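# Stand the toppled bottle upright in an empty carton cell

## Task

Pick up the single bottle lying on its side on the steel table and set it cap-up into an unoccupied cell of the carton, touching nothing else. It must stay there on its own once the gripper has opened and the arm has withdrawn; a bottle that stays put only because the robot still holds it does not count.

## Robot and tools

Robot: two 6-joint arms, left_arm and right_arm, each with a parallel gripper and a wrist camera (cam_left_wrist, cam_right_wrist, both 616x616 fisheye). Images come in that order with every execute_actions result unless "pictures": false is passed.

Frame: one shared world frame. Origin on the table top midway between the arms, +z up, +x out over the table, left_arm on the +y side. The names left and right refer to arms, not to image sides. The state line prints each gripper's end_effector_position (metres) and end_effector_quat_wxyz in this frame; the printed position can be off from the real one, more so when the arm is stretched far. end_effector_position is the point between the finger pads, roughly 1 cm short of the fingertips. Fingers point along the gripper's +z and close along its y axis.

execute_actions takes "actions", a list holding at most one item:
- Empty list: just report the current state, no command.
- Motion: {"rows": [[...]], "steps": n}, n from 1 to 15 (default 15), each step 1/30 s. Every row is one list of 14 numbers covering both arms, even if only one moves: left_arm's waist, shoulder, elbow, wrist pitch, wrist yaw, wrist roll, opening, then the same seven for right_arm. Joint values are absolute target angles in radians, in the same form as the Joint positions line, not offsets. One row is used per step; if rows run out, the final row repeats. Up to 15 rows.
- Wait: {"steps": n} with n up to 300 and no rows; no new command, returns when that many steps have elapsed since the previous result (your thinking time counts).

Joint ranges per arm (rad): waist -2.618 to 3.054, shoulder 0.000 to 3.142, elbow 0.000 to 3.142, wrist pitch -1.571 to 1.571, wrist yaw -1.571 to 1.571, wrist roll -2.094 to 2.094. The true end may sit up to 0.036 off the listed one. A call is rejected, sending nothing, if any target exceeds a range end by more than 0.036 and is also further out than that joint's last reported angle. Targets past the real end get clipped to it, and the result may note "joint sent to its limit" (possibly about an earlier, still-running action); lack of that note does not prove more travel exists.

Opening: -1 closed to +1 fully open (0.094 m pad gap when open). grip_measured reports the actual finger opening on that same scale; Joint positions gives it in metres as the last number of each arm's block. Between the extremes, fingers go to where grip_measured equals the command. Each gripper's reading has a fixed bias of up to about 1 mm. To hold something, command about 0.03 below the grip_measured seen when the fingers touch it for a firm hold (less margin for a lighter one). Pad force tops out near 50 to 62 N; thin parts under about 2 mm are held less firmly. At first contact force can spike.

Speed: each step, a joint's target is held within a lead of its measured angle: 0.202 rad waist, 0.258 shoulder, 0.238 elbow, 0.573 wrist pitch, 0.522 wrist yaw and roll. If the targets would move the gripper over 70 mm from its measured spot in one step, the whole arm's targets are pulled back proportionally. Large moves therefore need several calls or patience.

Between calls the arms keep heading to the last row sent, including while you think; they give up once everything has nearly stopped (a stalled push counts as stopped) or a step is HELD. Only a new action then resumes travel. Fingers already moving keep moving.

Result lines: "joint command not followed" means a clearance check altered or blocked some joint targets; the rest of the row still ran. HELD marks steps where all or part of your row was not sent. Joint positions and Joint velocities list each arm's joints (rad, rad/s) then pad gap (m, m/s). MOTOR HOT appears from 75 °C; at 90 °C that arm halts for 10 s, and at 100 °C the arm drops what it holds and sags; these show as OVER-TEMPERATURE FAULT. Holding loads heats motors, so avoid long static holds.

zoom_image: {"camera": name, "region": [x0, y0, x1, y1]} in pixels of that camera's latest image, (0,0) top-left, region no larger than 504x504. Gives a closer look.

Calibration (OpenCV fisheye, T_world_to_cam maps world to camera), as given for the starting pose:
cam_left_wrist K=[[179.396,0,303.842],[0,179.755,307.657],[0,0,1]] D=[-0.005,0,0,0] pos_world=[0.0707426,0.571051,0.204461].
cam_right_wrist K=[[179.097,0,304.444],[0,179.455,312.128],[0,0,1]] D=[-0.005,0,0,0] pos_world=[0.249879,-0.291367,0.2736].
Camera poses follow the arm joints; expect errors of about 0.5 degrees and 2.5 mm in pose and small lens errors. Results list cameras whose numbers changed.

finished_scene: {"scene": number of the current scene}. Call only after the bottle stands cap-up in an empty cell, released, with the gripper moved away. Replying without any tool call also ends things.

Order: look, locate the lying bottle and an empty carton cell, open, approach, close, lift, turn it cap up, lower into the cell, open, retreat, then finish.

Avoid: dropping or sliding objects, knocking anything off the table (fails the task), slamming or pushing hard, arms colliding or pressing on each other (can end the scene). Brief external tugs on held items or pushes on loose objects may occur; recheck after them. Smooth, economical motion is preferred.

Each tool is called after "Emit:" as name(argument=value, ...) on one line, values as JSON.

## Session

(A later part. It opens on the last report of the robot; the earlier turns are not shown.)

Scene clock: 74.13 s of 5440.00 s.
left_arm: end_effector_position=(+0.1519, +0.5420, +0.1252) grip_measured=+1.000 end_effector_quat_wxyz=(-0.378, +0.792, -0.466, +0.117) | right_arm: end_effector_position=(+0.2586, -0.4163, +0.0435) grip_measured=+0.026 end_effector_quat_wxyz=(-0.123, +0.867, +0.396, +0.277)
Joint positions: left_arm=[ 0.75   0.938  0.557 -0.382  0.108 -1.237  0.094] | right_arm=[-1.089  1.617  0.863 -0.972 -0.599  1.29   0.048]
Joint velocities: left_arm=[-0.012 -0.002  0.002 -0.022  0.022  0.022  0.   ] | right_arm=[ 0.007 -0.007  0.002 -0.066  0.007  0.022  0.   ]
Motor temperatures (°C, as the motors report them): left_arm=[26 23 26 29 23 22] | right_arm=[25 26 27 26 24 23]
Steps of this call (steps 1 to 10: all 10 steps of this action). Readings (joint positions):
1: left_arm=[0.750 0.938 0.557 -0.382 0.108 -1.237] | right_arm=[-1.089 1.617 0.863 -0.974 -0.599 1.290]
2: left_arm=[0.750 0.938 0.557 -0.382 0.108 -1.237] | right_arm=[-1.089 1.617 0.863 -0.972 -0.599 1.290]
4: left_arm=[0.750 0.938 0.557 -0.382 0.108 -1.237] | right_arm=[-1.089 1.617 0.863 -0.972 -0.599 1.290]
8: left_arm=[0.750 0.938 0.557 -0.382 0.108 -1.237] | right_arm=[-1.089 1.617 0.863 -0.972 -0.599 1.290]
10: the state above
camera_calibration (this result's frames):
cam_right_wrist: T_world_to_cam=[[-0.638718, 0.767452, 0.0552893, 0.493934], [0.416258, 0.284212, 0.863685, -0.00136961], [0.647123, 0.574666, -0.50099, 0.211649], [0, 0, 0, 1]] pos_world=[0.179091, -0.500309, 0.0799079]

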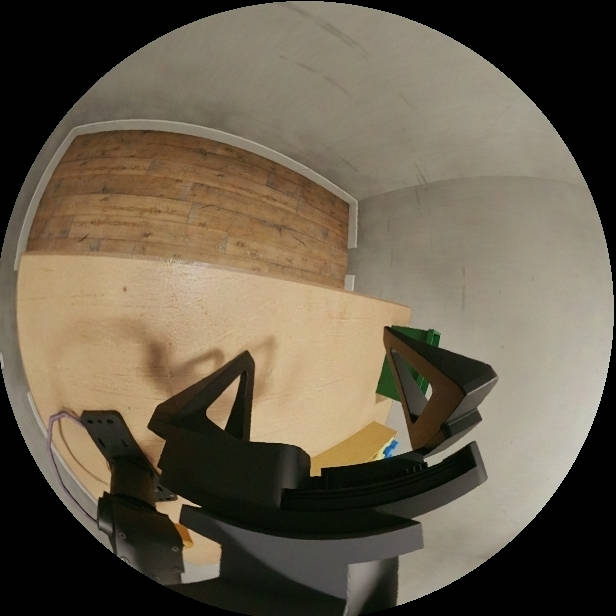

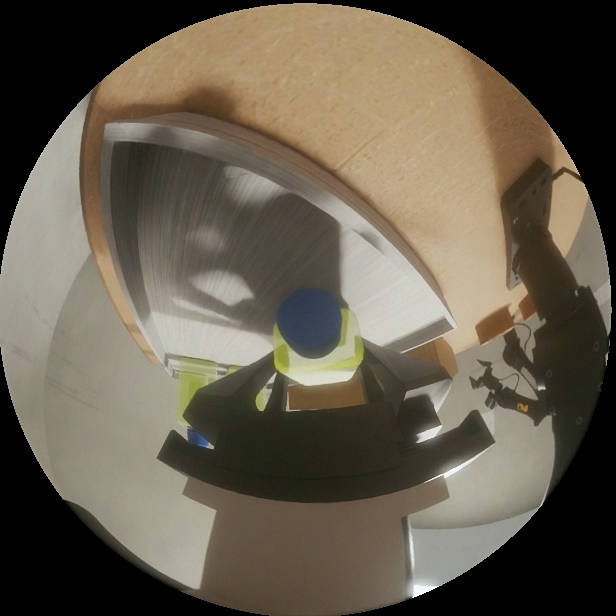

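Emit:
execute_actions(actions=[{"rows":[[0.75,0.938,0.557,-0.382,0.108,-1.237,1,-1.084,1.59,0.89,-1.0,-0.605,1.295,-0.05],[0.75,0.938,0.557,-0.382,0.108,-1.237,1,-1.084,1.575,0.91,-1.04,-0.605,1.295,-0.05],[0.75,0.938,0.557,-0.382,0.108,-1.237,1,-1.084,1.56,0.93,-1.08,-0.605,1.295,-0.05],[0.75,0.938,0.557,-0.382,0.108,-1.237,1,-1.084,1.545,0.95,-1.11,-0.605,1.295,-0.05],[0.75,0.938,0.557,-0.382,0.108,-1.237,1,-1.084,1.53,0.97,-1.14,-0.605,1.295,-0.05],[0.75,0.938,0.557,-0.382,0.108,-1.237,1,-1.084,1.51,0.99,-1.17,-0.605,1.295,-0.05],[0.75,0.938,0.557,-0.382,0.108,-1.237,1,-1.084,1.48,1.01,-1.19,-0.605,1.295,-0.05],[0.75,0.938,0.557,-0.382,0.108,-1.237,1,-1.084,1.45,1.03,-1.21,-0.605,1.295,-0.05],[0.75,0.938,0.557,-0.382,0.108,-1.237,1,-1.084,1.42,1.05,-1.23,-0.605,1.295,-0.05],[0.75,0.938,0.557,-0.382,0.108,-1.237,1,-1.08,1.38,1.05,-1.23,-0.6,1.25,-0.05],[0.75,0.938,0.557,-0.382,0.108,-1.237,1,-1.07,1.34,1.05,-1.23,-0.57,1.2,-0.05],[0.75,0.938,0.557,-0.382,0.108,-1.237,1,-1.06,1.3,1.05,-1.23,-0.54,1.15,-0.05],[0.75,0.938,0.557,-0.382,0.108,-1.237,1,-1.05,1.26,1.05,-1.23,-0.5,1.1,-0.05],[0.75,0.938,0.557,-0.382,0.108,-1.237,1,-1.04,1.22,1.05,-1.2,-0.47,1.05,-0.05],[0.75,0.938,0.557,-0.382,0.108,-1.237,1,-1.03,1.18,1.05,-1.2,-0.44,1.0,-0.05]]}], pictures=false)

Emit:
execute_actions(actions=[{"rows":[[0.75,0.938,0.557,-0.382,0.108,-1.237,1,-1.0,1.15,1.03,-1.15,-0.4,0.9,-0.05],[0.75,0.938,0.557,-0.382,0.108,-1.237,1,-0.97,1.12,1.01,-1.1,-0.36,0.8,-0.05],[0.75,0.938,0.557,-0.382,0.108,-1.237,1,-0.94,1.09,0.99,-1.05,-0.32,0.7,-0.05],[0.75,0.938,0.557,-0.382,0.108,-1.237,1,-0.91,1.06,0.97,-1.0,-0.28,0.6,-0.05],[0.75,0.938,0.557,-0.382,0.108,-1.237,1,-0.88,1.03,0.95,-0.95,-0.24,0.5,-0.05],[0.75,0.938,0.557,-0.382,0.108,-1.237,1,-0.85,1.0,0.93,-0.9,-0.2,0.4,-0.05],[0.75,0.938,0.557,-0.382,0.108,-1.237,1,-0.82,0.98,0.91,-0.85,-0.16,0.3,-0.05],[0.75,0.938,0.557,-0.382,0.108,-1.237,1,-0.79,0.96,0.88,-0.8,-0.12,0.2,-0.05],[0.75,0.938,0.557,-0.382,0.108,-1.237,1,-0.76,0.94,0.85,-0.75,-0.08,0.1,-0.05],[0.75,0.938,0.557,-0.382,0.108,-1.237,1,-0.73,0.92,0.82,-0.7,-0.04,0,-0.05],[0.75,0.938,0.557,-0.382,0.108,-1.237,1,-0.7,0.9,0.79,-0.65,0,0,-0.05],[0.75,0.938,0.557,-0.382,0.108,-1.237,1,-0.66,0.9,0.76,-0.6,0,0,-0.05],[0.75,0.938,0.557,-0.382,0.108,-1.237,1,-0.62,0.9,0.73,-0.55,0,0,-0.05],[0.75,0.938,0.557,-0.382,0.108,-1.237,1,-0.59,0.9,0.7,-0.5,0,0,-0.05],[0.75,0.938,0.557,-0.382,0.108,-1.237,1,-0.56,0.9,0.67,-0.45,0,0,-0.05]]}], pictures=false)

Emit:
execute_actions(actions=[{"rows":[[0.75,0.938,0.557,-0.382,0.108,-1.237,1,-0.56,0.9,0.65,-0.4,0,0,-0.05],[0.75,0.938,0.557,-0.382,0.108,-1.237,1,-0.56,0.9,0.63,-0.35,0,0,-0.05],[0.75,0.938,0.557,-0.382,0.108,-1.237,1,-0.56,0.9,0.61,-0.3,0,0,-0.05],[0.75,0.938,0.557,-0.382,0.108,-1.237,1,-0.56,0.9,0.59,-0.25,0,0,-0.05],[0.75,0.938,0.557,-0.382,0.108,-1.237,1,-0.56,0.9,0.57,-0.22,0,0,-0.05],[0.75,0.938,0.557,-0.382,0.108,-1.237,1,-0.56,0.9,0.55,-0.2,0,0,-0.05],[0.75,0.938,0.557,-0.382,0.108,-1.237,1,-0.56,0.9,0.53,-0.2,0,0,-0.05]]}])

Scene clock: 92.33 s of 5440.00 s.
left_arm: end_effector_position=(+0.1519, +0.5420, +0.1252) grip_measured=+1.000 end_effector_quat_wxyz=(-0.378, +0.792, -0.466, +0.117) | right_arm: end_effector_position=(+0.2602, -0.4256, +0.1499) grip_measured=+0.026 end_effector_quat_wxyz=(+0.048, +0.818, +0.509, +0.265)
Joint positions: left_arm=[ 0.75   0.938  0.557 -0.382  0.108 -1.237  0.094] | right_arm=[-1.057  1.265  1.03  -1.17  -0.523  1.158  0.048]
Joint velocities: left_arm=[-0.027 -0.007  0.002 -0.051  0.022  0.007  0.   ] | right_arm=[ 0.325 -1.16   0.002 -0.154  0.652 -0.945 -0.   ]
Motor temperatures (°C, as the motors report them): left_arm=[26 23 26 29 23 22] | right_arm=[25 26 27 26 24 23]
Steps of this call (steps 1 to 15: the robot went on to your last target; steps 16 to 90: nothing new was sent; then 14.70 s passed at rest; steps 91 to 105: all 15 steps of this action). Readings (joint positions):
91: left_arm=[0.750 0.938 0.557 -0.382 0.108 -1.237] | right_arm=[-1.089 1.617 0.863 -0.972 -0.599 1.290]
92: left_arm=[0.750 0.938 0.557 -0.382 0.108 -1.237] | right_arm=[-1.089 1.616 0.866 -0.979 -0.597 1.290]
94: left_arm=[0.750 0.938 0.557 -0.382 0.108 -1.237] | right_arm=[-1.089 1.604 0.886 -1.015 -0.593 1.290]
98: left_arm=[0.750 0.938 0.557 -0.382 0.108 -1.237] | right_arm=[-1.089 1.531 0.964 -1.101 -0.590 1.290]
105: the state above

Scene clock: 92.83 s of 5440.00 s.
left_arm: end_effector_position=(+0.1519, +0.5420, +0.1252) grip_measured=+1.000 end_effector_quat_wxyz=(-0.378, +0.792, -0.466, +0.117) | right_arm: end_effector_position=(+0.2967, -0.4133, +0.1510) grip_measured=+0.026 end_effector_quat_wxyz=(+0.345, +0.273, +0.897, -0.029)
Joint positions: left_arm=[ 0.75   0.938  0.557 -0.382  0.108 -1.237  0.094] | right_arm=[-0.622  0.92   0.725 -0.671 -0.065  0.135  0.048]
Joint velocities: left_arm=[ 0.022 -0.002 -0.007 -0.022  0.007 -0.022  0.   ] | right_arm=[ 0.955 -0.012 -0.862  1.516  0.447 -0.901 -0.   ]
Motor temperatures (°C, as the motors report them): left_arm=[26 23 26 29 23 22] | right_arm=[25 26 27 26 24 23]
Steps of this call (steps 1 to 15: all 15 steps of this action). Readings (joint positions):
1: left_arm=[0.750 0.938 0.557 -0.382 0.108 -1.237] | right_arm=[-1.043 1.226 1.030 -1.170 -0.498 1.112]
2: left_arm=[0.750 0.938 0.557 -0.382 0.108 -1.237] | right_arm=[-1.023 1.190 1.029 -1.164 -0.470 1.056]
4: left_arm=[0.750 0.938 0.557 -0.382 0.108 -1.237] | right_arm=[-0.969 1.123 1.011 -1.120 -0.410 0.918]
8: left_arm=[0.750 0.938 0.557 -0.382 0.108 -1.237] | right_arm=[-0.846 1.013 0.929 -0.984 -0.274 0.583]
15: the state above

Scene clock: 93.33 s of 5440.00 s.
left_arm: end_effector_position=(+0.1519, +0.5420, +0.1252) grip_measured=+1.000 end_effector_quat_wxyz=(-0.378, +0.792, -0.466, +0.117) | right_arm: end_effector_position=(+0.3297, -0.4223, +0.1392) grip_measured=+0.026 end_effector_quat_wxyz=(+0.435, +0.192, +0.876, -0.087)
Joint positions: left_arm=[ 0.75   0.938  0.557 -0.382  0.108 -1.237  0.094] | right_arm=[-0.566  0.92   0.527 -0.259 -0.01   0.012  0.048]
Joint velocities: left_arm=[-0.002  0.002 -0.002  0.037 -0.037  0.037  0.   ] | right_arm=[-0.002  0.002  0.012  0.183 -0.007 -0.066  0.   ]
Motor temperatures (°C, as the motors report them): left_arm=[26 23 26 29 23 22] | right_arm=[25 26 27 26 24 23]
Steps of this call (steps 1 to 15: all 15 steps of this action). Readings (joint positions):
1: left_arm=[0.750 0.938 0.557 -0.382 0.108 -1.237] | right_arm=[-0.594 0.920 0.695 -0.623 -0.056 0.109]
2: left_arm=[0.750 0.938 0.557 -0.382 0.108 -1.237] | right_arm=[-0.577 0.920 0.667 -0.578 -0.050 0.088]
4: left_arm=[0.750 0.938 0.557 -0.382 0.108 -1.237] | right_arm=[-0.566 0.920 0.618 -0.490 -0.039 0.059]
8: left_arm=[0.750 0.938 0.557 -0.382 0.108 -1.237] | right_arm=[-0.566 0.920 0.547 -0.339 -0.019 0.028]
15: the state above
camera_calibration (this result's frames):
cam_right_wrist: T_world_to_cam=[[-0.464838, -0.868566, -0.17181, -0.177899], [-0.745202, 0.488587, -0.453825, 0.540702], [0.478121, -0.082922, -0.874371, 0.0471008], [0, 0, 0, 1]] pos_world=[0.297718, -0.414791, 0.256003]

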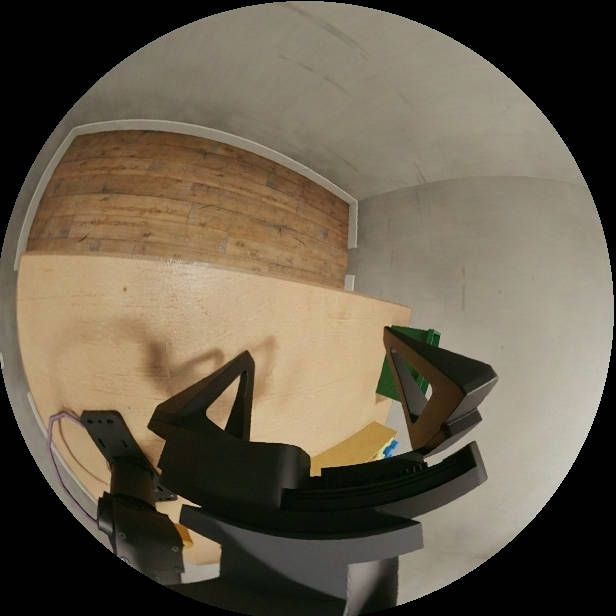

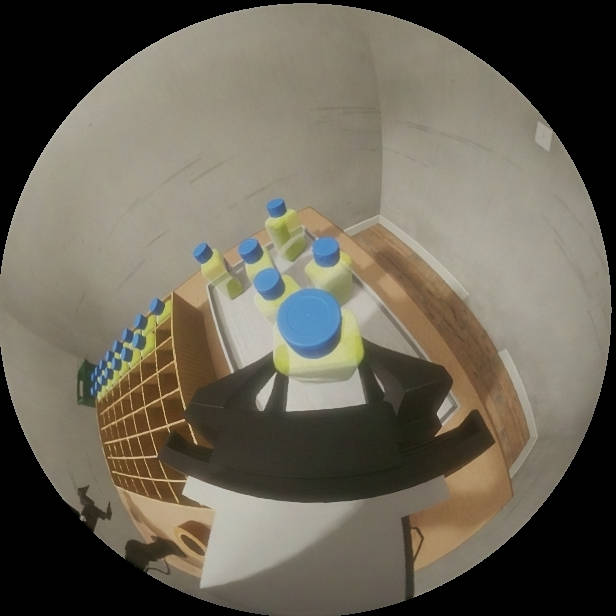

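Emit:
execute_actions(actions=[{"rows":[[0.75,0.938,0.557,-0.382,0.108,-1.237,1,-0.56,0.92,0.51,-0.16,0,0,-0.05],[0.75,0.938,0.557,-0.382,0.108,-1.237,1,-0.56,0.925,0.495,-0.13,0,0,-0.05],[0.75,0.938,0.557,-0.382,0.108,-1.237,1,-0.56,0.93,0.48,-0.1,0,0,-0.05],[0.75,0.938,0.557,-0.382,0.108,-1.237,1,-0.56,0.94,0.465,-0.07,0,0,-0.05],[0.75,0.938,0.557,-0.382,0.108,-1.237,1,-0.56,0.95,0.45,-0.04,0,0,-0.05],[0.75,0.938,0.557,-0.382,0.108,-1.237,1,-0.56,0.955,0.435,-0.01,0,0,-0.05],[0.75,0.938,0.557,-0.382,0.108,-1.237,1,-0.56,0.96,0.42,0.02,0,0,-0.05],[0.75,0.938,0.557,-0.382,0.108,-1.237,1,-0.56,0.97,0.405,0.04,0,0,-0.05],[0.75,0.938,0.557,-0.382,0.108,-1.237,1,-0.56,0.975,0.39,0.05,0,0,-0.05],[0.75,0.938,0.557,-0.382,0.108,-1.237,1,-0.56,0.98,0.375,0.05,0,0,-0.05],[0.75,0.938,0.557,-0.382,0.108,-1.237,1,-0.56,0.98,0.36,0.05,0,0,-0.05]]}], pictures=false)

Emit:
execute_actions(actions=[{"rows":[[0.75,0.938,0.557,-0.382,0.108,-1.237,1,-0.56,0.99,0.35,0.09,0,0,-0.05],[0.75,0.938,0.557,-0.382,0.108,-1.237,1,-0.56,0.995,0.345,0.11,0,0,-0.05],[0.75,0.938,0.557,-0.382,0.108,-1.237,1,-0.56,1.0,0.335,0.13,0,0,-0.05],[0.75,0.938,0.557,-0.382,0.108,-1.237,1,-0.56,1.01,0.33,0.15,0,0,-0.05],[0.75,0.938,0.557,-0.382,0.108,-1.237,1,-0.56,1.015,0.32,0.17,0,0,-0.05],[0.75,0.938,0.557,-0.382,0.108,-1.237,1,-0.56,1.02,0.315,0.17,0,0,-0.05],[0.75,0.938,0.557,-0.382,0.108,-1.237,1,-0.56,1.03,0.305,0.17,0,0,-0.05],[0.75,0.938,0.557,-0.382,0.108,-1.237,1,-0.56,1.035,0.3,0.17,0,0,-0.05],[0.75,0.938,0.557,-0.382,0.108,-1.237,1,-0.56,1.042,0.29,0.17,0,0,-0.05]]}])

Scene clock: 101.10 s of 5440.00 s.
left_arm: end_effector_position=(+0.1519, +0.5420, +0.1252) grip_measured=+1.000 end_effector_quat_wxyz=(-0.378, +0.792, -0.466, +0.117) | right_arm: end_effector_position=(+0.3277, -0.4218, +0.0938) grip_measured=+0.026 end_effector_quat_wxyz=(+0.438, +0.190, +0.874, -0.089)
Joint positions: left_arm=[ 0.75   0.938  0.557 -0.382  0.108 -1.237  0.094] | right_arm=[-0.566  0.977  0.354 -0.021 -0.007  0.007  0.048]
Joint velocities: left_arm=[ 0.017 -0.002 -0.017  0.022  0.007 -0.022  0.   ] | right_arm=[-0.007 -0.002 -0.042  0.11  -0.022  0.022 -0.001]
Motor temperatures (°C, as the motors report them): left_arm=[26 23 26 29 23 22] | right_arm=[25 26 28 28 24 23]
Steps of this call (steps 1 to 30: the robot went on to your last target; steps 31 to 90: nothing new was sent; then 4.27 s passed at rest; steps 91 to 105: all 15 steps of this action). Readings (joint positions):
91: left_arm=[0.750 0.938 0.557 -0.382 0.108 -1.237] | right_arm=[-0.566 0.920 0.524 -0.229 -0.007 0.007]
92: left_arm=[0.750 0.938 0.557 -0.382 0.108 -1.237] | right_arm=[-0.566 0.920 0.517 -0.215 -0.007 0.007]
94: left_arm=[0.750 0.938 0.557 -0.382 0.108 -1.237] | right_arm=[-0.566 0.921 0.495 -0.176 -0.007 0.007]
98: left_arm=[0.750 0.938 0.557 -0.382 0.108 -1.237] | right_arm=[-0.566 0.948 0.434 -0.084 -0.007 0.007]
105: the state above

Scene clock: 101.60 s of 5440.00 s.
left_arm: end_effector_position=(+0.1519, +0.5420, +0.1252) grip_measured=+1.000 end_effector_quat_wxyz=(-0.378, +0.792, -0.466, +0.117) | right_arm: end_effector_position=(+0.3329, -0.4243, +0.0833) grip_measured=+0.026 end_effector_quat_wxyz=(+0.454, +0.187, +0.866, -0.093)
Joint positions: left_arm=[ 0.75   0.938  0.557 -0.382  0.108 -1.237  0.094] | right_arm=[-0.566  1.033  0.295  0.132 -0.007  0.006  0.048]
Joint velocities: left_arm=[-0.037  0.007  0.002 -0.022  0.022 -0.037  0.   ] | right_arm=[ 0.012 -0.002  0.007  0.051  0.022 -0.051  0.001]
Motor temperatures (°C, as the motors report them): left_arm=[26 23 26 30 23 22] | right_arm=[25 26 28 28 24 23]
Steps of this call (steps 1 to 15: all 15 steps of this action). Readings (joint positions):
1: left_arm=[0.750 0.938 0.557 -0.382 0.108 -1.237] | right_arm=[-0.566 0.979 0.351 -0.013 -0.007 0.007]
2: left_arm=[0.750 0.938 0.557 -0.382 0.108 -1.237] | right_arm=[-0.566 0.981 0.349 0.002 -0.007 0.007]
4: left_arm=[0.750 0.938 0.557 -0.382 0.108 -1.237] | right_arm=[-0.566 0.990 0.342 0.040 -0.007 0.007]
8: left_arm=[0.750 0.938 0.557 -0.382 0.108 -1.237] | right_arm=[-0.566 1.015 0.319 0.106 -0.007 0.007]
15: the state above
camera_calibration (this result's frames):
cam_right_wrist: T_world_to_cam=[[-0.457051, -0.873322, -0.168564, -0.192612], [-0.727017, 0.475996, -0.494848, 0.51072], [0.512397, -0.103622, -0.852474, -0.025572], [0, 0, 0, 1]] pos_world=[0.296371, -0.413963, 0.198462]

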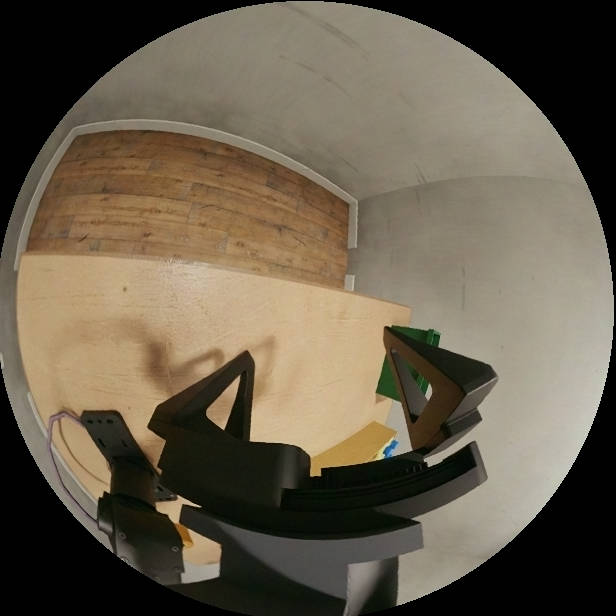

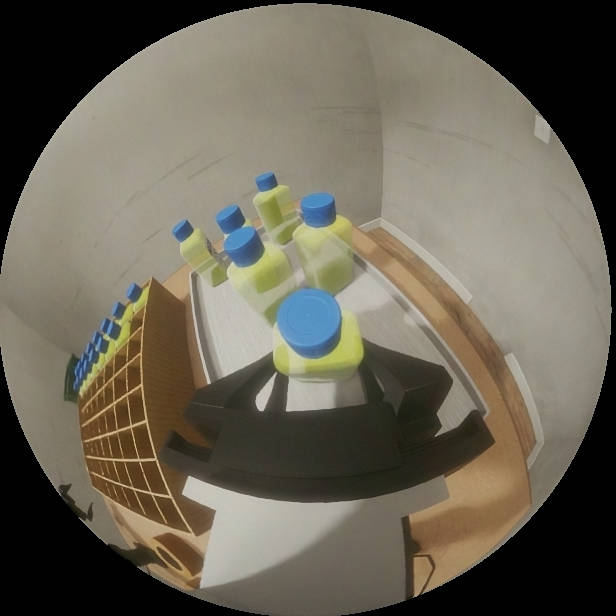

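Emit:
execute_actions(actions=[{"rows":[[0.75,0.938,0.557,-0.382,0.108,-1.237,1,-0.56,1.05,0.28,0.18,0,0,-0.05],[0.75,0.938,0.557,-0.382,0.108,-1.237,1,-0.56,1.06,0.275,0.195,0,0,-0.05],[0.75,0.938,0.557,-0.382,0.108,-1.237,1,-0.56,1.075,0.265,0.21,0,0,-0.05]],"steps":12}], pictures=false)

Scene clock: 104.30 s of 5440.00 s.
left_arm: end_effector_position=(+0.1519, +0.5420, +0.1252) grip_measured=+1.000 end_effector_quat_wxyz=(-0.378, +0.792, -0.466, +0.117) | right_arm: end_effector_position=(+0.3366, -0.4261, +0.0823) grip_measured=+0.026 end_effector_quat_wxyz=(+0.465, +0.186, +0.860, -0.096)
Joint positions: left_arm=[ 0.75   0.938  0.557 -0.382  0.108 -1.237  0.094] | right_arm=[-0.566  1.06   0.277  0.203 -0.006  0.005  0.048]
Joint velocities: left_arm=[-0.017 -0.012  0.017 -0.007  0.022  0.022  0.   ] | right_arm=[ 0.007 -0.007 -0.007 -0.007  0.081  0.051 -0.001]
Motor temperatures (°C, as the motors report them): left_arm=[26 23 26 30 23 22] | right_arm=[25 26 28 29 24 23]
Steps of this call (steps 1 to 15: the robot went on to your last target; steps 16 to 69: nothing new was sent; steps 70 to 81: all 12 steps of this action). Readings (joint positions):
70: left_arm=[0.750 0.938 0.557 -0.382 0.108 -1.237] | right_arm=[-0.566 1.034 0.293 0.137 -0.007 0.006]
71: left_arm=[0.750 0.938 0.557 -0.382 0.108 -1.237] | right_arm=[-0.566 1.038 0.290 0.145 -0.007 0.006]
73: left_arm=[0.750 0.938 0.557 -0.382 0.108 -1.237] | right_arm=[-0.566 1.050 0.284 0.172 -0.006 0.005]
77: left_arm=[0.750 0.938 0.557 -0.382 0.108 -1.237] | right_arm=[-0.566 1.059 0.279 0.197 -0.006 0.005]
81: the state above

Emit:
execute_actions(actions=[{"rows":[[0.75,0.938,0.557,-0.382,0.108,-1.237,1,-0.56,1.06,0.28,0.21,0,0,0.1],[0.75,0.938,0.557,-0.382,0.108,-1.237,1,-0.56,1.06,0.28,0.21,0,0,0.2],[0.75,0.938,0.557,-0.382,0.108,-1.237,1,-0.56,1.06,0.28,0.21,0,0,0.4],[0.75,0.938,0.557,-0.382,0.108,-1.237,1,-0.56,1.06,0.28,0.21,0,0,0.7],[0.75,0.938,0.557,-0.382,0.108,-1.237,1,-0.56,1.06,0.28,0.21,0,0,0.7],[0.75,0.938,0.557,-0.382,0.108,-1.237,1,-0.56,1.03,0.3,0.17,0,0,0.7],[0.75,0.938,0.557,-0.382,0.108,-1.237,1,-0.56,1.0,0.33,0.11,0,0,0.7],[0.75,0.938,0.557,-0.382,0.108,-1.237,1,-0.56,0.97,0.37,0.04,0,0,0.7],[0.75,0.938,0.557,-0.382,0.108,-1.237,1,-0.56,0.95,0.41,-0.03,0,0,0.7],[0.75,0.938,0.557,-0.382,0.108,-1.237,1,-0.56,0.93,0.45,-0.1,0,0,0.7],[0.75,0.938,0.557,-0.382,0.108,-1.237,1,-0.56,0.91,0.5,-0.17,0,0,0.7],[0.75,0.938,0.557,-0.382,0.108,-1.237,1,-0.56,0.9,0.55,-0.25,0,0,0.7],[0.75,0.938,0.557,-0.382,0.108,-1.237,1,-0.56,0.9,0.6,-0.33,0,0,0.7],[0.75,0.938,0.557,-0.382,0.108,-1.237,1,-0.56,0.9,0.66,-0.41,0,0,0.7],[0.75,0.938,0.557,-0.382,0.108,-1.237,1,-0.56,0.9,0.72,-0.49,0,0,0.7]]}], pictures=false)

Emit:
execute_actions(actions=[{"rows":[[0.75,0.938,0.557,-0.382,0.108,-1.237,1,-0.56,0.93,0.78,-0.57,0,0,0.7],[0.75,0.938,0.557,-0.382,0.108,-1.237,1,-0.56,0.96,0.84,-0.65,0,0,0.7],[0.75,0.938,0.557,-0.382,0.108,-1.237,1,-0.56,1.0,0.9,-0.73,0,0,0.7],[0.75,0.938,0.557,-0.382,0.108,-1.237,1,-0.56,1.04,0.96,-0.81,0,0,0.7],[0.75,0.938,0.557,-0.382,0.108,-1.237,1,-0.56,1.08,1.02,-0.89,0,0,0.7],[0.75,0.938,0.557,-0.382,0.108,-1.237,1,-0.56,1.12,1.08,-0.97,0,0,0.7],[0.75,0.938,0.557,-0.382,0.108,-1.237,1,-0.56,1.17,1.14,-1.04,0,0,0.7],[0.75,0.938,0.557,-0.382,0.108,-1.237,1,-0.56,1.22,1.19,-1.1,0,0,0.7],[0.75,0.938,0.557,-0.382,0.108,-1.237,1,-0.56,1.27,1.24,-1.15,0,0,0.7],[0.75,0.938,0.557,-0.382,0.108,-1.237,1,-0.56,1.32,1.29,-1.19,0,0,0.7],[0.75,0.938,0.557,-0.382,0.108,-1.237,1,-0.56,1.36,1.33,-1.214,0,0,0.7],[0.75,0.938,0.557,-0.382,0.108,-1.237,1,-0.56,1.4,1.37,-1.214,0,0,0.7],[0.75,0.938,0.557,-0.382,0.108,-1.237,1,-0.56,1.43,1.4,-1.214,0,0,0.7],[0.75,0.938,0.557,-0.382,0.108,-1.237,1,-0.56,1.45,1.42,-1.214,0,0,0.7],[0.75,0.938,0.557,-0.382,0.108,-1.237,1,-0.56,1.468,1.435,-1.214,0,0,0.7]]}], pictures=false)

Emit:
execute_actions(actions=[{"steps":12}])

Scene clock: 130.13 s of 5440.00 s.
left_arm: end_effector_position=(+0.1519, +0.5420, +0.1252) grip_measured=+1.000 end_effector_quat_wxyz=(-0.378, +0.792, -0.466, +0.117) | right_arm: end_effector_position=(+0.3466, -0.4307, +0.1801) grip_measured=+0.697 end_effector_quat_wxyz=(+0.482, +0.184, +0.851, -0.100)
Joint positions: left_arm=[ 0.75   0.938  0.557 -0.382  0.108 -1.237  0.094] | right_arm=[-0.566  0.927  0.601 -0.216 -0.006  0.005  0.08 ]
Joint velocities: left_arm=[ 0.007 -0.017 -0.012  0.007 -0.066 -0.022  0.   ] | right_arm=[ 0.012 -0.081  1.741 -1.795  0.081  0.007 -0.   ]
Motor temperatures (°C, as the motors report them): left_arm=[26 23 27 30 23 22] | right_arm=[25 25 28 31 24 23]
Steps of this call (steps 1 to 15: the robot went on to your last target; steps 16 to 90: nothing new was sent; then 22.33 s passed at rest; steps 91 to 105: all 15 steps of this action). Readings (joint positions):
91: left_arm=[0.750 0.938 0.557 -0.382 0.108 -1.237] | right_arm=[-0.566 1.061 0.276 0.205 -0.006 0.005]
92: left_arm=[0.750 0.938 0.557 -0.382 0.108 -1.237] | right_arm=[-0.566 1.061 0.276 0.205 -0.006 0.005]
94: left_arm=[0.750 0.938 0.557 -0.382 0.108 -1.237] | right_arm=[-0.566 1.061 0.276 0.205 -0.006 0.005]
98: left_arm=[0.750 0.938 0.557 -0.382 0.108 -1.237] | right_arm=[-0.566 1.038 0.292 0.150 -0.006 0.005]
105: the state above

Scene clock: 130.63 s of 5440.00 s.
left_arm: end_effector_position=(+0.1519, +0.5420, +0.1252) grip_measured=+1.000 end_effector_quat_wxyz=(-0.378, +0.792, -0.466, +0.117) | right_arm: end_effector_position=(+0.3519, -0.4331, +0.1987) grip_measured=+0.697 end_effector_quat_wxyz=(+0.202, +0.208, +0.956, -0.040)
Joint positions: left_arm=[ 0.75   0.938  0.557 -0.382  0.108 -1.237  0.094] | right_arm=[-0.566  1.432  1.375 -1.099 -0.006  0.005  0.08 ]
Joint velocities: left_arm=[ 0.007 -0.012  0.002 -0.022  0.081 -0.037  0.   ] | right_arm=[-0.032  0.823  0.613 -0.623 -0.037  0.022  0.001]
Motor temperatures (°C, as the motors report them): left_arm=[26 23 27 30 23 22] | right_arm=[25 25 28 31 24 23]
Steps of this call (steps 1 to 15: all 15 steps of this action). Readings (joint positions):
1: left_arm=[0.750 0.938 0.557 -0.382 0.108 -1.237] | right_arm=[-0.566 0.926 0.663 -0.278 -0.006 0.005]
2: left_arm=[0.750 0.938 0.557 -0.382 0.108 -1.237] | right_arm=[-0.566 0.930 0.725 -0.343 -0.006 0.005]
4: left_arm=[0.750 0.938 0.557 -0.382 0.108 -1.237] | right_arm=[-0.566 0.963 0.852 -0.480 -0.006 0.005]
8: left_arm=[0.750 0.938 0.557 -0.382 0.108 -1.237] | right_arm=[-0.566 1.116 1.094 -0.768 -0.006 0.005]
15: the state above

Scene clock: 131.03 s of 5440.00 s.
left_arm: end_effector_position=(+0.1519, +0.5420, +0.1252) grip_measured=+1.000 end_effector_quat_wxyz=(-0.378, +0.792, -0.466, +0.117) | right_arm: end_effector_position=(+0.3398, -0.4276, +0.1883) grip_measured=+0.697 end_effector_quat_wxyz=(+0.150, +0.210, +0.966, -0.029)
Joint positions: left_arm=[ 0.75   0.938  0.557 -0.382  0.108 -1.237  0.094] | right_arm=[-0.566  1.475  1.409 -1.197 -0.006  0.005  0.08 ]
Joint velocities: left_arm=[-0.027 -0.022 -0.002 -0.066  0.007  0.022  0.   ] | right_arm=[-0.012  0.012  0.002 -0.022 -0.022  0.007 -0.001]
Motor temperatures (°C, as the motors report them): left_arm=[26 23 27 30 23 22] | right_arm=[25 25 28 30 24 23]
Steps of this call (steps 1 to 12: the robot went on to your last target). Readings (joint positions):
1: left_arm=[0.750 0.938 0.557 -0.382 0.108 -1.237] | right_arm=[-0.566 1.455 1.390 -1.115 -0.006 0.005]
2: left_arm=[0.750 0.938 0.557 -0.382 0.108 -1.237] | right_arm=[-0.566 1.468 1.397 -1.127 -0.006 0.005]
4: left_arm=[0.750 0.938 0.557 -0.382 0.108 -1.237] | right_arm=[-0.566 1.475 1.401 -1.152 -0.006 0.005]
8: left_arm=[0.750 0.938 0.557 -0.382 0.108 -1.237] | right_arm=[-0.566 1.475 1.408 -1.186 -0.006 0.005]
12: the state above
camera_calibration (this result's frames):
cam_right_wrist: T_world_to_cam=[[-0.539461, -0.836385, -0.0971685, -0.144319], [-0.839912, 0.52638, 0.132184, 0.511119], [-0.0594089, 0.152921, -0.986451, 0.389315], [0, 0, 0, 1]] pos_world=[0.37457, -0.449283, 0.302456]

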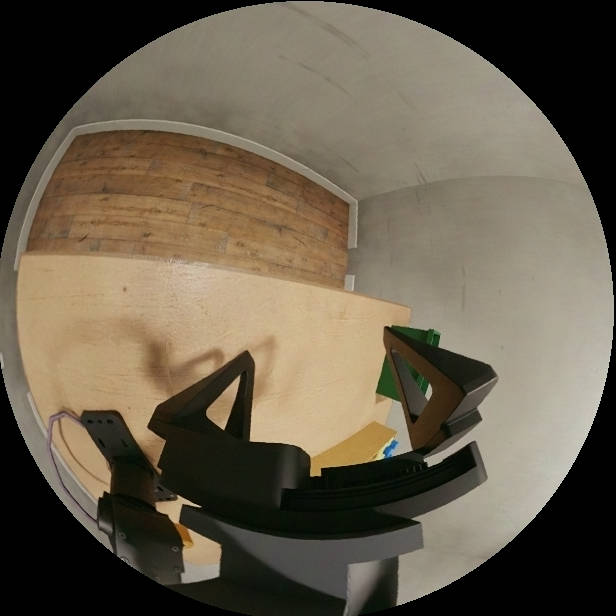

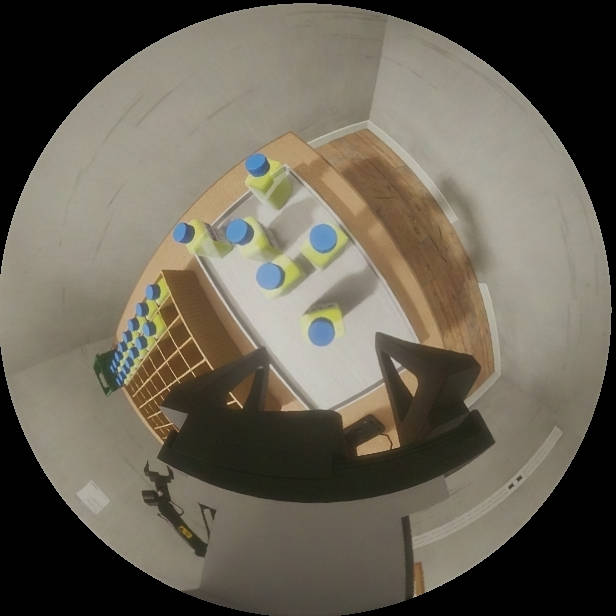

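Emit:
execute_actions(actions=[{"rows":[[0.75,0.938,0.557,-0.382,0.108,-1.237,1,-0.56,1.45,1.38,-1.16,0,0,0.3],[0.75,0.938,0.557,-0.382,0.108,-1.237,1,-0.56,1.445,1.36,-1.13,0,0,0.3],[0.75,0.938,0.557,-0.382,0.108,-1.237,1,-0.56,1.445,1.34,-1.1,0,0,0.3],[0.75,0.938,0.557,-0.382,0.108,-1.237,1,-0.56,1.445,1.32,-1.07,0,0,0.3],[0.75,0.938,0.557,-0.382,0.108,-1.237,1,-0.56,1.445,1.3,-1.05,0,0,0.3],[0.75,0.938,0.557,-0.382,0.108,-1.237,1,-0.56,1.445,1.28,-1.03,0,0,0.3],[0.75,0.938,0.557,-0.382,0.108,-1.237,1,-0.56,1.445,1.26,-1.01,0,0,0.3],[0.75,0.938,0.557,-0.382,0.108,-1.237,1,-0.56,1.445,1.24,-0.99,0,0,0.3],[0.75,0.938,0.557,-0.382,0.108,-1.237,1,-0.56,1.445,1.22,-0.97,0,0,0.3],[0.75,0.938,0.557,-0.382,0.108,-1.237,1,-0.56,1.445,1.2,-0.95,0,0,0.3],[0.75,0.938,0.557,-0.382,0.108,-1.237,1,-0.56,1.445,1.18,-0.94,0,0,0.3],[0.75,0.938,0.557,-0.382,0.108,-1.237,1,-0.56,1.445,1.165,-0.94,0,0,0.3],[0.75,0.938,0.557,-0.382,0.108,-1.237,1,-0.56,1.445,1.15,-0.94,0,0,0.3],[0.75,0.938,0.557,-0.382,0.108,-1.237,1,-0.56,1.445,1.14,-0.94,0,0,0.3]]}], pictures=false)

Emit:
execute_actions(actions=[{"steps":10}])

Scene clock: 137.47 s of 5440.00 s.
left_arm: end_effector_position=(+0.1519, +0.5420, +0.1252) grip_measured=+1.000 end_effector_quat_wxyz=(-0.378, +0.792, -0.466, +0.117) | right_arm: end_effector_position=(+0.3345, -0.4252, +0.1258) grip_measured=+0.303 end_effector_quat_wxyz=(+0.139, +0.210, +0.967, -0.027)
Joint positions: left_arm=[ 0.75   0.938  0.557 -0.382  0.108 -1.237  0.094] | right_arm=[-0.566  1.462  1.156 -0.981 -0.006  0.005  0.061]
Joint velocities: left_arm=[-0.012 -0.002  0.002  0.007 -0.037  0.007  0.   ] | right_arm=[-0.012 -0.007 -0.31   0.154  0.051  0.022 -0.   ]
Motor temperatures (°C, as the motors report them): left_arm=[26 23 27 30 23 22] | right_arm=[25 25 28 30 24 23]
Steps of this call (steps 1 to 30: the robot went on to your last target; steps 31 to 90: nothing new was sent; then 2.93 s passed at rest; steps 91 to 105: all 15 steps of this action). Readings (joint positions):
91: left_arm=[0.750 0.938 0.557 -0.382 0.108 -1.237] | right_arm=[-0.566 1.474 1.406 -1.199 -0.006 0.005]
92: left_arm=[0.750 0.938 0.557 -0.382 0.108 -1.237] | right_arm=[-0.566 1.471 1.397 -1.186 -0.006 0.005]
94: left_arm=[0.750 0.938 0.557 -0.382 0.108 -1.237] | right_arm=[-0.566 1.464 1.365 -1.152 -0.006 0.005]
98: left_arm=[0.750 0.938 0.557 -0.382 0.108 -1.237] | right_arm=[-0.566 1.462 1.283 -1.076 -0.006 0.005]
105: the state above

Scene clock: 137.80 s of 5440.00 s.
left_arm: end_effector_position=(+0.1519, +0.5420, +0.1252) grip_measured=+1.000 end_effector_quat_wxyz=(-0.378, +0.792, -0.466, +0.117) | right_arm: end_effector_position=(+0.3373, -0.4265, +0.1236) grip_measured=+0.303 end_effector_quat_wxyz=(+0.146, +0.210, +0.966, -0.028)
Joint positions: left_arm=[ 0.75   0.938  0.557 -0.382  0.108 -1.237  0.094] | right_arm=[-0.566  1.462  1.143 -0.954 -0.006  0.005  0.061]
Joint velocities: left_arm=[ 0.002  0.007 -0.002 -0.037 -0.007 -0.037  0.   ] | right_arm=[-0.027 -0.007  0.007 -0.022 -0.066  0.007 -0.001]
Motor temperatures (°C, as the motors report them): left_arm=[26 23 27 30 23 22] | right_arm=[25 25 28 30 24 23]
Steps of this call (steps 1 to 10: the robot went on to your last target). Readings (joint positions):
1: left_arm=[0.750 0.938 0.557 -0.382 0.108 -1.237] | right_arm=[-0.566 1.462 1.148 -0.978 -0.006 0.005]
2: left_arm=[0.750 0.938 0.557 -0.382 0.108 -1.237] | right_arm=[-0.566 1.462 1.144 -0.976 -0.006 0.005]
4: left_arm=[0.750 0.938 0.557 -0.382 0.108 -1.237] | right_arm=[-0.566 1.462 1.143 -0.970 -0.006 0.005]
8: left_arm=[0.750 0.938 0.557 -0.382 0.108 -1.237] | right_arm=[-0.566 1.462 1.143 -0.957 -0.006 0.005]
10: the state above
camera_calibration (this result's frames):
cam_right_wrist: T_world_to_cam=[[-0.540366, -0.835976, -0.0956445, -0.15071], [-0.838624, 0.525798, 0.142292, 0.515066], [-0.0686631, 0.1571, -0.985193, 0.329968], [0, 0, 0, 1]] pos_world=[0.373164, -0.448649, 0.237378]

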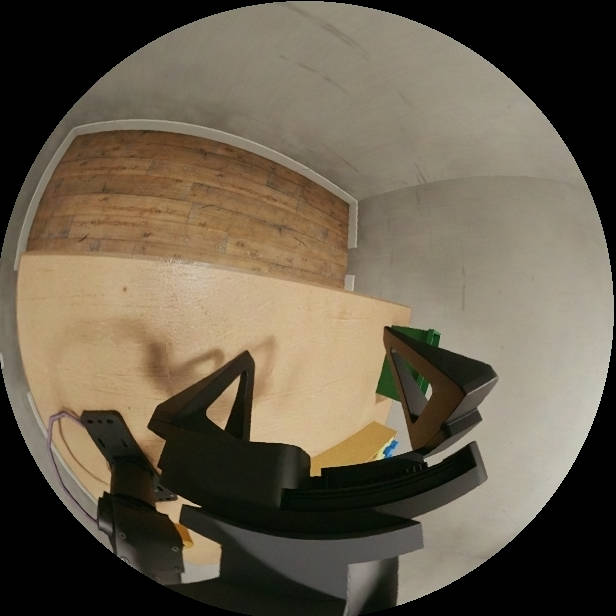

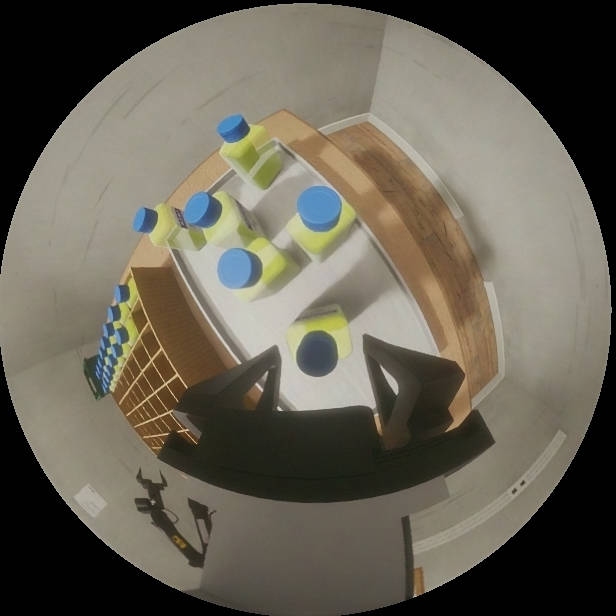

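Emit:
execute_actions(actions=[{"rows":[[0.75,0.938,0.557,-0.382,0.108,-1.237,1,-0.547,1.46,1.125,-0.93,0,0,0.2],[0.75,0.938,0.557,-0.382,0.108,-1.237,1,-0.547,1.46,1.125,-0.93,0,0,0.1],[0.75,0.938,0.557,-0.382,0.108,-1.237,1,-0.547,1.46,1.125,-0.93,0,0,0.0],[0.75,0.938,0.557,-0.382,0.108,-1.237,1,-0.547,1.46,1.125,-0.93,0,0,-0.1],[0.75,0.938,0.557,-0.382,0.108,-1.237,1,-0.547,1.46,1.125,-0.93,0,0,-0.2],[0.75,0.938,0.557,-0.382,0.108,-1.237,1,-0.547,1.46,1.125,-0.93,0,0,-0.25],[0.75,0.938,0.557,-0.382,0.108,-1.237,1,-0.547,1.46,1.125,-0.93,0,0,-0.3],[0.75,0.938,0.557,-0.382,0.108,-1.237,1,-0.547,1.46,1.125,-0.93,0,0,-0.35],[0.75,0.938,0.557,-0.382,0.108,-1.237,1,-0.547,1.46,1.125,-0.93,0,0,-0.4],[0.75,0.938,0.557,-0.382,0.108,-1.237,1,-0.547,1.46,1.125,-0.93,0,0,-0.45],[0.75,0.938,0.557,-0.382,0.108,-1.237,1,-0.547,1.46,1.125,-0.93,0,0,-0.5]]}])

Scene clock: 146.63 s of 5440.00 s.
left_arm: end_effector_position=(+0.1519, +0.5420, +0.1252) grip_measured=+1.000 end_effector_quat_wxyz=(-0.378, +0.792, -0.466, +0.117) | right_arm: end_effector_position=(+0.3413, -0.4269, +0.1239) grip_measured=-0.467 end_effector_quat_wxyz=(+0.155, +0.206, +0.966, -0.034)
Joint positions: left_arm=[ 0.75   0.938  0.557 -0.382  0.108 -1.237  0.094] | right_arm=[-0.558  1.458  1.134 -0.928  0.002  0.004  0.025]
Joint velocities: left_arm=[ 0.012 -0.012  0.017 -0.007  0.022 -0.022  0.   ] | right_arm=[-0.007 -0.002 -0.012 -0.007 -0.037 -0.022  0.   ]
Motor temperatures (°C, as the motors report them): left_arm=[26 23 27 30 23 22] | right_arm=[25 26 28 29 24 23]
Steps of this call (steps 1 to 30: the robot went on to your last target; steps 31 to 90: nothing new was sent; then 5.33 s passed at rest; steps 91 to 105: all 15 steps of this action). Readings (joint positions):
91: left_arm=[0.750 0.938 0.557 -0.382 0.108 -1.237] | right_arm=[-0.565 1.462 1.142 -0.948 -0.005 0.005]
92: left_arm=[0.750 0.938 0.557 -0.382 0.108 -1.237] | right_arm=[-0.563 1.462 1.140 -0.946 -0.005 0.005]
94: left_arm=[0.750 0.938 0.557 -0.382 0.108 -1.237] | right_arm=[-0.558 1.462 1.135 -0.943 -0.005 0.005]
98: left_arm=[0.750 0.938 0.557 -0.382 0.108 -1.237] | right_arm=[-0.558 1.461 1.134 -0.934 0.001 0.004]
105: the state above
camera_calibration (this result's frames):
cam_right_wrist: T_world_to_cam=[[-0.533535, -0.840848, -0.0911868, -0.153848], [-0.844086, 0.522547, 0.120262, 0.521841], [-0.0534729, 0.141134, -0.988545, 0.318959], [0, 0, 0, 1]] pos_world=[0.375451, -0.447065, 0.238519]

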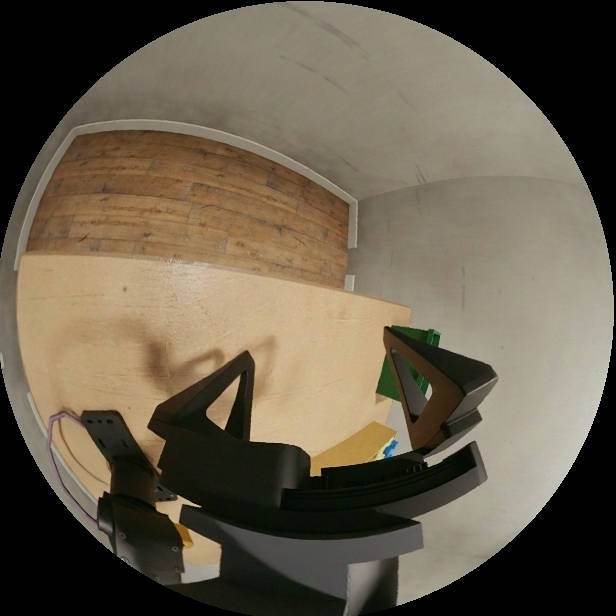

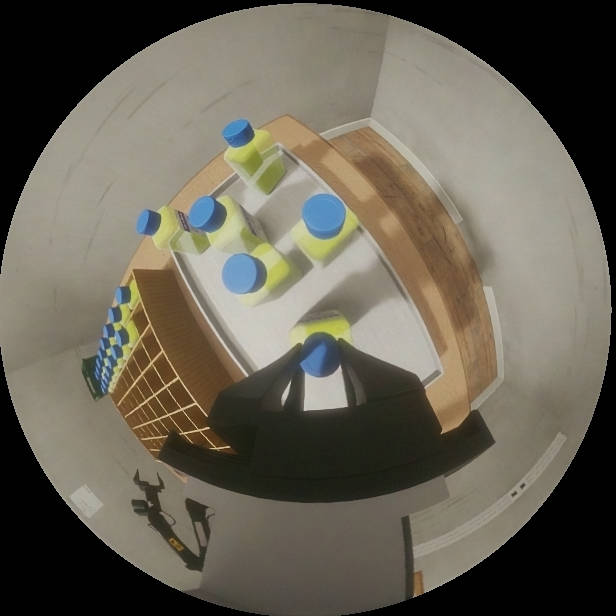

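Emit:
execute_actions(actions=[{"rows":[[0.75,0.938,0.557,-0.382,0.108,-1.237,1,-0.555,1.45,1.155,-0.95,0,0,-0.52],[0.75,0.938,0.557,-0.382,0.108,-1.237,1,-0.555,1.445,1.17,-0.98,0,0,-0.52],[0.75,0.938,0.557,-0.382,0.108,-1.237,1,-0.555,1.44,1.19,-1.01,0,0,-0.52],[0.75,0.938,0.557,-0.382,0.108,-1.237,1,-0.555,1.43,1.21,-1.05,0,0,-0.52],[0.75,0.938,0.557,-0.382,0.108,-1.237,1,-0.555,1.42,1.235,-1.09,0,0,-0.52],[0.75,0.938,0.557,-0.382,0.108,-1.237,1,-0.555,1.41,1.26,-1.13,0,0,-0.52],[0.75,0.938,0.557,-0.382,0.108,-1.237,1,-0.555,1.4,1.285,-1.17,0,0,-0.52],[0.75,0.938,0.557,-0.382,0.108,-1.237,1,-0.555,1.39,1.31,-1.21,0,0,-0.52],[0.75,0.938,0.557,-0.382,0.108,-1.237,1,-0.555,1.38,1.335,-1.25,0,0,-0.52],[0.75,0.938,0.557,-0.382,0.108,-1.237,1,-0.555,1.37,1.36,-1.29,0,0,-0.52],[0.75,0.938,0.557,-0.382,0.108,-1.237,1,-0.555,1.36,1.385,-1.33,0,0,-0.52],[0.75,0.938,0.557,-0.382,0.108,-1.237,1,-0.555,1.35,1.41,-1.36,0,0,-0.52],[0.75,0.938,0.557,-0.382,0.108,-1.237,1,-0.55,1.34,1.435,-1.385,0,0,-0.52],[0.75,0.938,0.557,-0.382,0.108,-1.237,1,-0.54,1.33,1.46,-1.385,0,0,-0.52],[0.75,0.938,0.557,-0.382,0.108,-1.237,1,-0.52,1.325,1.485,-1.385,0,0,-0.52]]}], pictures=false)

Emit:
execute_actions(actions=[{"rows":[[0.75,0.938,0.557,-0.382,0.108,-1.237,1,-0.5,1.325,1.485,-1.385,0.01,0.03,-0.52],[0.75,0.938,0.557,-0.382,0.108,-1.237,1,-0.47,1.325,1.485,-1.385,0.02,0.06,-0.52],[0.75,0.938,0.557,-0.382,0.108,-1.237,1,-0.44,1.325,1.485,-1.385,0.03,0.09,-0.52],[0.75,0.938,0.557,-0.382,0.108,-1.237,1,-0.41,1.325,1.485,-1.385,0.04,0.12,-0.52],[0.75,0.938,0.557,-0.382,0.108,-1.237,1,-0.38,1.325,1.485,-1.385,0.05,0.15,-0.52],[0.75,0.938,0.557,-0.382,0.108,-1.237,1,-0.35,1.325,1.485,-1.385,0.06,0.18,-0.52],[0.75,0.938,0.557,-0.382,0.108,-1.237,1,-0.32,1.325,1.485,-1.385,0.07,0.21,-0.52],[0.75,0.938,0.557,-0.382,0.108,-1.237,1,-0.29,1.325,1.485,-1.385,0.08,0.24,-0.52],[0.75,0.938,0.557,-0.382,0.108,-1.237,1,-0.26,1.325,1.485,-1.385,0.09,0.27,-0.52],[0.75,0.938,0.557,-0.382,0.108,-1.237,1,-0.23,1.325,1.485,-1.385,0.1,0.3,-0.52],[0.75,0.938,0.557,-0.382,0.108,-1.237,1,-0.2,1.325,1.485,-1.385,0.11,0.33,-0.52],[0.75,0.938,0.557,-0.382,0.108,-1.237,1,-0.17,1.325,1.485,-1.385,0.118,0.365,-0.52],[0.75,0.938,0.557,-0.382,0.108,-1.237,1,-0.14,1.325,1.485,-1.385,0.118,0.365,-0.52],[0.75,0.938,0.557,-0.382,0.108,-1.237,1,-0.11,1.325,1.485,-1.385,0.118,0.365,-0.52],[0.75,0.938,0.557,-0.382,0.108,-1.237,1,-0.08,1.325,1.485,-1.385,0.118,0.365,-0.52]]}], pictures=false)

Emit:
execute_actions(actions=[{"rows":[[0.75,0.938,0.557,-0.382,0.108,-1.237,1,-0.05,1.325,1.485,-1.385,0.118,0.365,-0.52],[0.75,0.938,0.557,-0.382,0.108,-1.237,1,-0.02,1.325,1.485,-1.385,0.118,0.365,-0.52],[0.75,0.938,0.557,-0.382,0.108,-1.237,1,0.01,1.325,1.485,-1.385,0.118,0.365,-0.52],[0.75,0.938,0.557,-0.382,0.108,-1.237,1,0.04,1.325,1.485,-1.385,0.118,0.365,-0.52],[0.75,0.938,0.557,-0.382,0.108,-1.237,1,0.07,1.325,1.485,-1.385,0.118,0.365,-0.52],[0.75,0.938,0.557,-0.382,0.108,-1.237,1,0.1,1.325,1.485,-1.385,0.118,0.365,-0.52],[0.75,0.938,0.557,-0.382,0.108,-1.237,1,0.13,1.325,1.485,-1.385,0.118,0.365,-0.52],[0.75,0.938,0.557,-0.382,0.108,-1.237,1,0.16,1.325,1.485,-1.385,0.118,0.365,-0.52],[0.75,0.938,0.557,-0.382,0.108,-1.237,1,0.185,1.325,1.485,-1.385,0.118,0.365,-0.52],[0.75,0.938,0.557,-0.382,0.108,-1.237,1,0.21,1.325,1.485,-1.385,0.118,0.365,-0.52],[0.75,0.938,0.557,-0.382,0.108,-1.237,1,0.228,1.325,1.485,-1.385,0.118,0.365,-0.52],[0.75,0.938,0.557,-0.382,0.108,-1.237,1,0.242,1.325,1.485,-1.385,0.118,0.365,-0.52]]}])

Emit:
zoom_image(camera="cam_right_wrist", region=[200,180,450,430])

Scene clock: 167.40 s of 5440.00 s.
left_arm: end_effector_position=(+0.1519, +0.5420, +0.1252) grip_measured=+1.000 end_effector_quat_wxyz=(-0.378, +0.792, -0.466, +0.117) | right_arm: end_effector_position=(+0.3118, -0.4124, +0.2148) grip_measured=-0.467 end_effector_quat_wxyz=(+0.159, +0.203, +0.965, -0.034)
Joint positions: left_arm=[ 0.75   0.938  0.557 -0.382  0.108 -1.237  0.094] | right_arm=[-0.552  1.363  1.417 -1.298  0.003  0.004  0.025]
Joint velocities: left_arm=[ 0.017 -0.002 -0.002  0.022  0.022 -0.007  0.   ] | right_arm=[ 0.168 -0.305  0.73  -0.637  0.037  0.095 -0.001]
Motor temperatures (°C, as the motors report them): left_arm=[26 23 27 31 23 22] | right_arm=[25 26 28 29 24 23]
Steps of this call (steps 1 to 15: the robot went on to your last target; steps 16 to 90: nothing new was sent; then 17.27 s passed at rest; steps 91 to 105: all 15 steps of this action). Readings (joint positions):
91: left_arm=[0.750 0.938 0.557 -0.382 0.108 -1.237] | right_arm=[-0.558 1.458 1.137 -0.930 0.002 0.004]
92: left_arm=[0.750 0.938 0.557 -0.382 0.108 -1.237] | right_arm=[-0.558 1.458 1.140 -0.937 0.003 0.004]
94: left_arm=[0.750 0.938 0.557 -0.382 0.108 -1.237] | right_arm=[-0.558 1.458 1.153 -0.967 0.003 0.004]
98: left_arm=[0.750 0.938 0.557 -0.382 0.108 -1.237] | right_arm=[-0.558 1.447 1.230 -1.083 0.003 0.004]
105: the state above

Scene clock: 167.90 s of 5440.00 s.
left_arm: end_effector_position=(+0.1519, +0.5420, +0.1252) grip_measured=+1.000 end_effector_quat_wxyz=(-0.378, +0.792, -0.466, +0.117) | right_arm: end_effector_position=(+0.3207, -0.3123, +0.2330) grip_measured=-0.467 end_effector_quat_wxyz=(+0.167, +0.151, +0.974, -0.019)
Joint positions: left_arm=[ 0.75   0.938  0.557 -0.382  0.108 -1.237  0.094] | right_arm=[-0.138  1.333  1.468 -1.38   0.089  0.297  0.025]
Joint velocities: left_arm=[-0.002 -0.012 -0.007 -0.037 -0.081  0.007  0.   ] | right_arm=[ 0.852 -0.007 -0.007 -0.022  0.139  0.388 -0.001]
Motor temperatures (°C, as the motors report them): left_arm=[26 23 27 31 23 22] | right_arm=[25 26 28 29 24 23]
Steps of this call (steps 1 to 15: all 15 steps of this action). Readings (joint positions):
1: left_arm=[0.750 0.938 0.557 -0.382 0.108 -1.237] | right_arm=[-0.542 1.352 1.439 -1.315 0.005 0.007]
2: left_arm=[0.750 0.938 0.557 -0.382 0.108 -1.237] | right_arm=[-0.525 1.343 1.454 -1.326 0.010 0.015]
4: left_arm=[0.750 0.938 0.557 -0.382 0.108 -1.237] | right_arm=[-0.473 1.333 1.468 -1.342 0.019 0.044]
8: left_arm=[0.750 0.938 0.557 -0.382 0.108 -1.237] | right_arm=[-0.347 1.333 1.468 -1.367 0.040 0.131]
15: the state above

Scene clock: 168.40 s of 5440.00 s.
left_arm: end_effector_position=(+0.1519, +0.5420, +0.1252) grip_measured=+1.000 end_effector_quat_wxyz=(-0.378, +0.792, -0.466, +0.117) | right_arm: end_effector_position=(+0.3072, -0.2144, +0.2330) grip_measured=-0.467 end_effector_quat_wxyz=(+0.169, -0.003, +0.986, +0.010)
Joint positions: left_arm=[ 0.75   0.938  0.557 -0.382  0.108 -1.237  0.094] | right_arm=[ 0.237  1.333  1.468 -1.382  0.104  0.356  0.025]
Joint velocities: left_arm=[-0.017  0.012 -0.012  0.022  0.022  0.066  0.   ] | right_arm=[ 0.042 -0.017 -0.007 -0.007 -0.051  0.051 -0.   ]
Motor temperatures (°C, as the motors report them): left_arm=[26 23 27 31 23 22] | right_arm=[25 26 28 29 24 23]
Steps of this call (steps 1 to 15: all 15 steps of this action). Readings (joint positions):
1: left_arm=[0.750 0.938 0.557 -0.382 0.108 -1.237] | right_arm=[-0.108 1.333 1.468 -1.380 0.093 0.310]
2: left_arm=[0.750 0.938 0.557 -0.382 0.108 -1.237] | right_arm=[-0.078 1.333 1.468 -1.381 0.096 0.320]
4: left_arm=[0.750 0.938 0.557 -0.382 0.108 -1.237] | right_arm=[-0.017 1.333 1.468 -1.381 0.100 0.334]
8: left_arm=[0.750 0.938 0.557 -0.382 0.108 -1.237] | right_arm=[0.103 1.333 1.468 -1.381 0.104 0.349]
15: the state above
camera_calibration (this result's frames):
cam_right_wrist: T_world_to_cam=[[-0.132644, -0.984689, -0.113109, -0.132289], [-0.987287, 0.121179, 0.102861, 0.330833], [-0.0875796, 0.125315, -0.988244, 0.402068], [0, 0, 0, 1]] pos_world=[0.344292, -0.220738, 0.348348]

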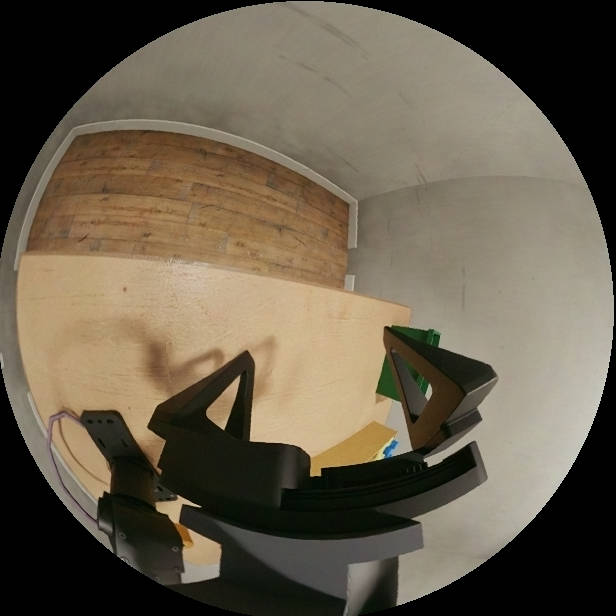

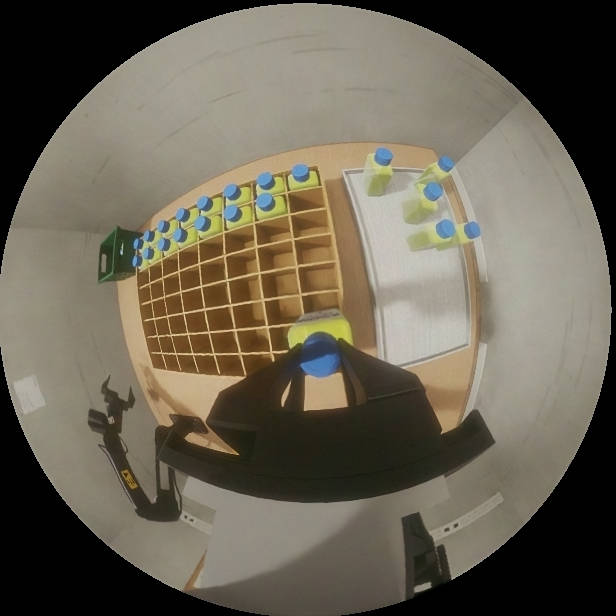

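Region (200, 180, 450, 430) of cam_right_wrist's 616x616 image, scaled by 2.016, with more detail than that image has.

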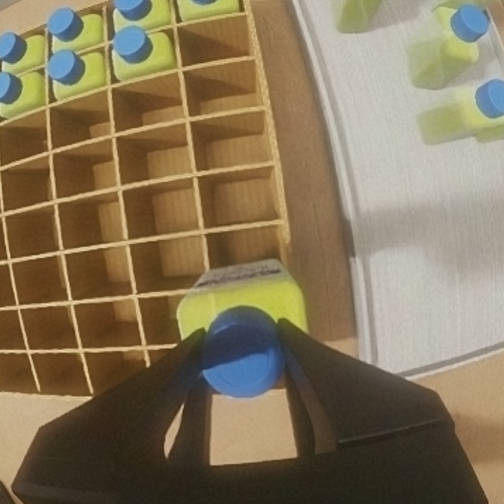

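Emit:
zoom_image(camera="cam_right_wrist", region=[220,250,360,390])

Region (220, 250, 360, 390) of cam_right_wrist's 616x616 image, scaled by 3.600, with more detail than that image has.

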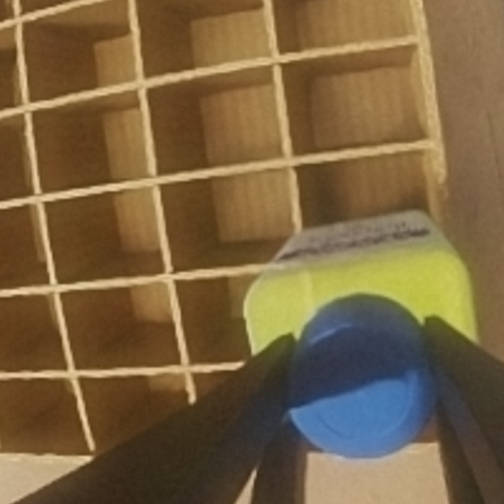

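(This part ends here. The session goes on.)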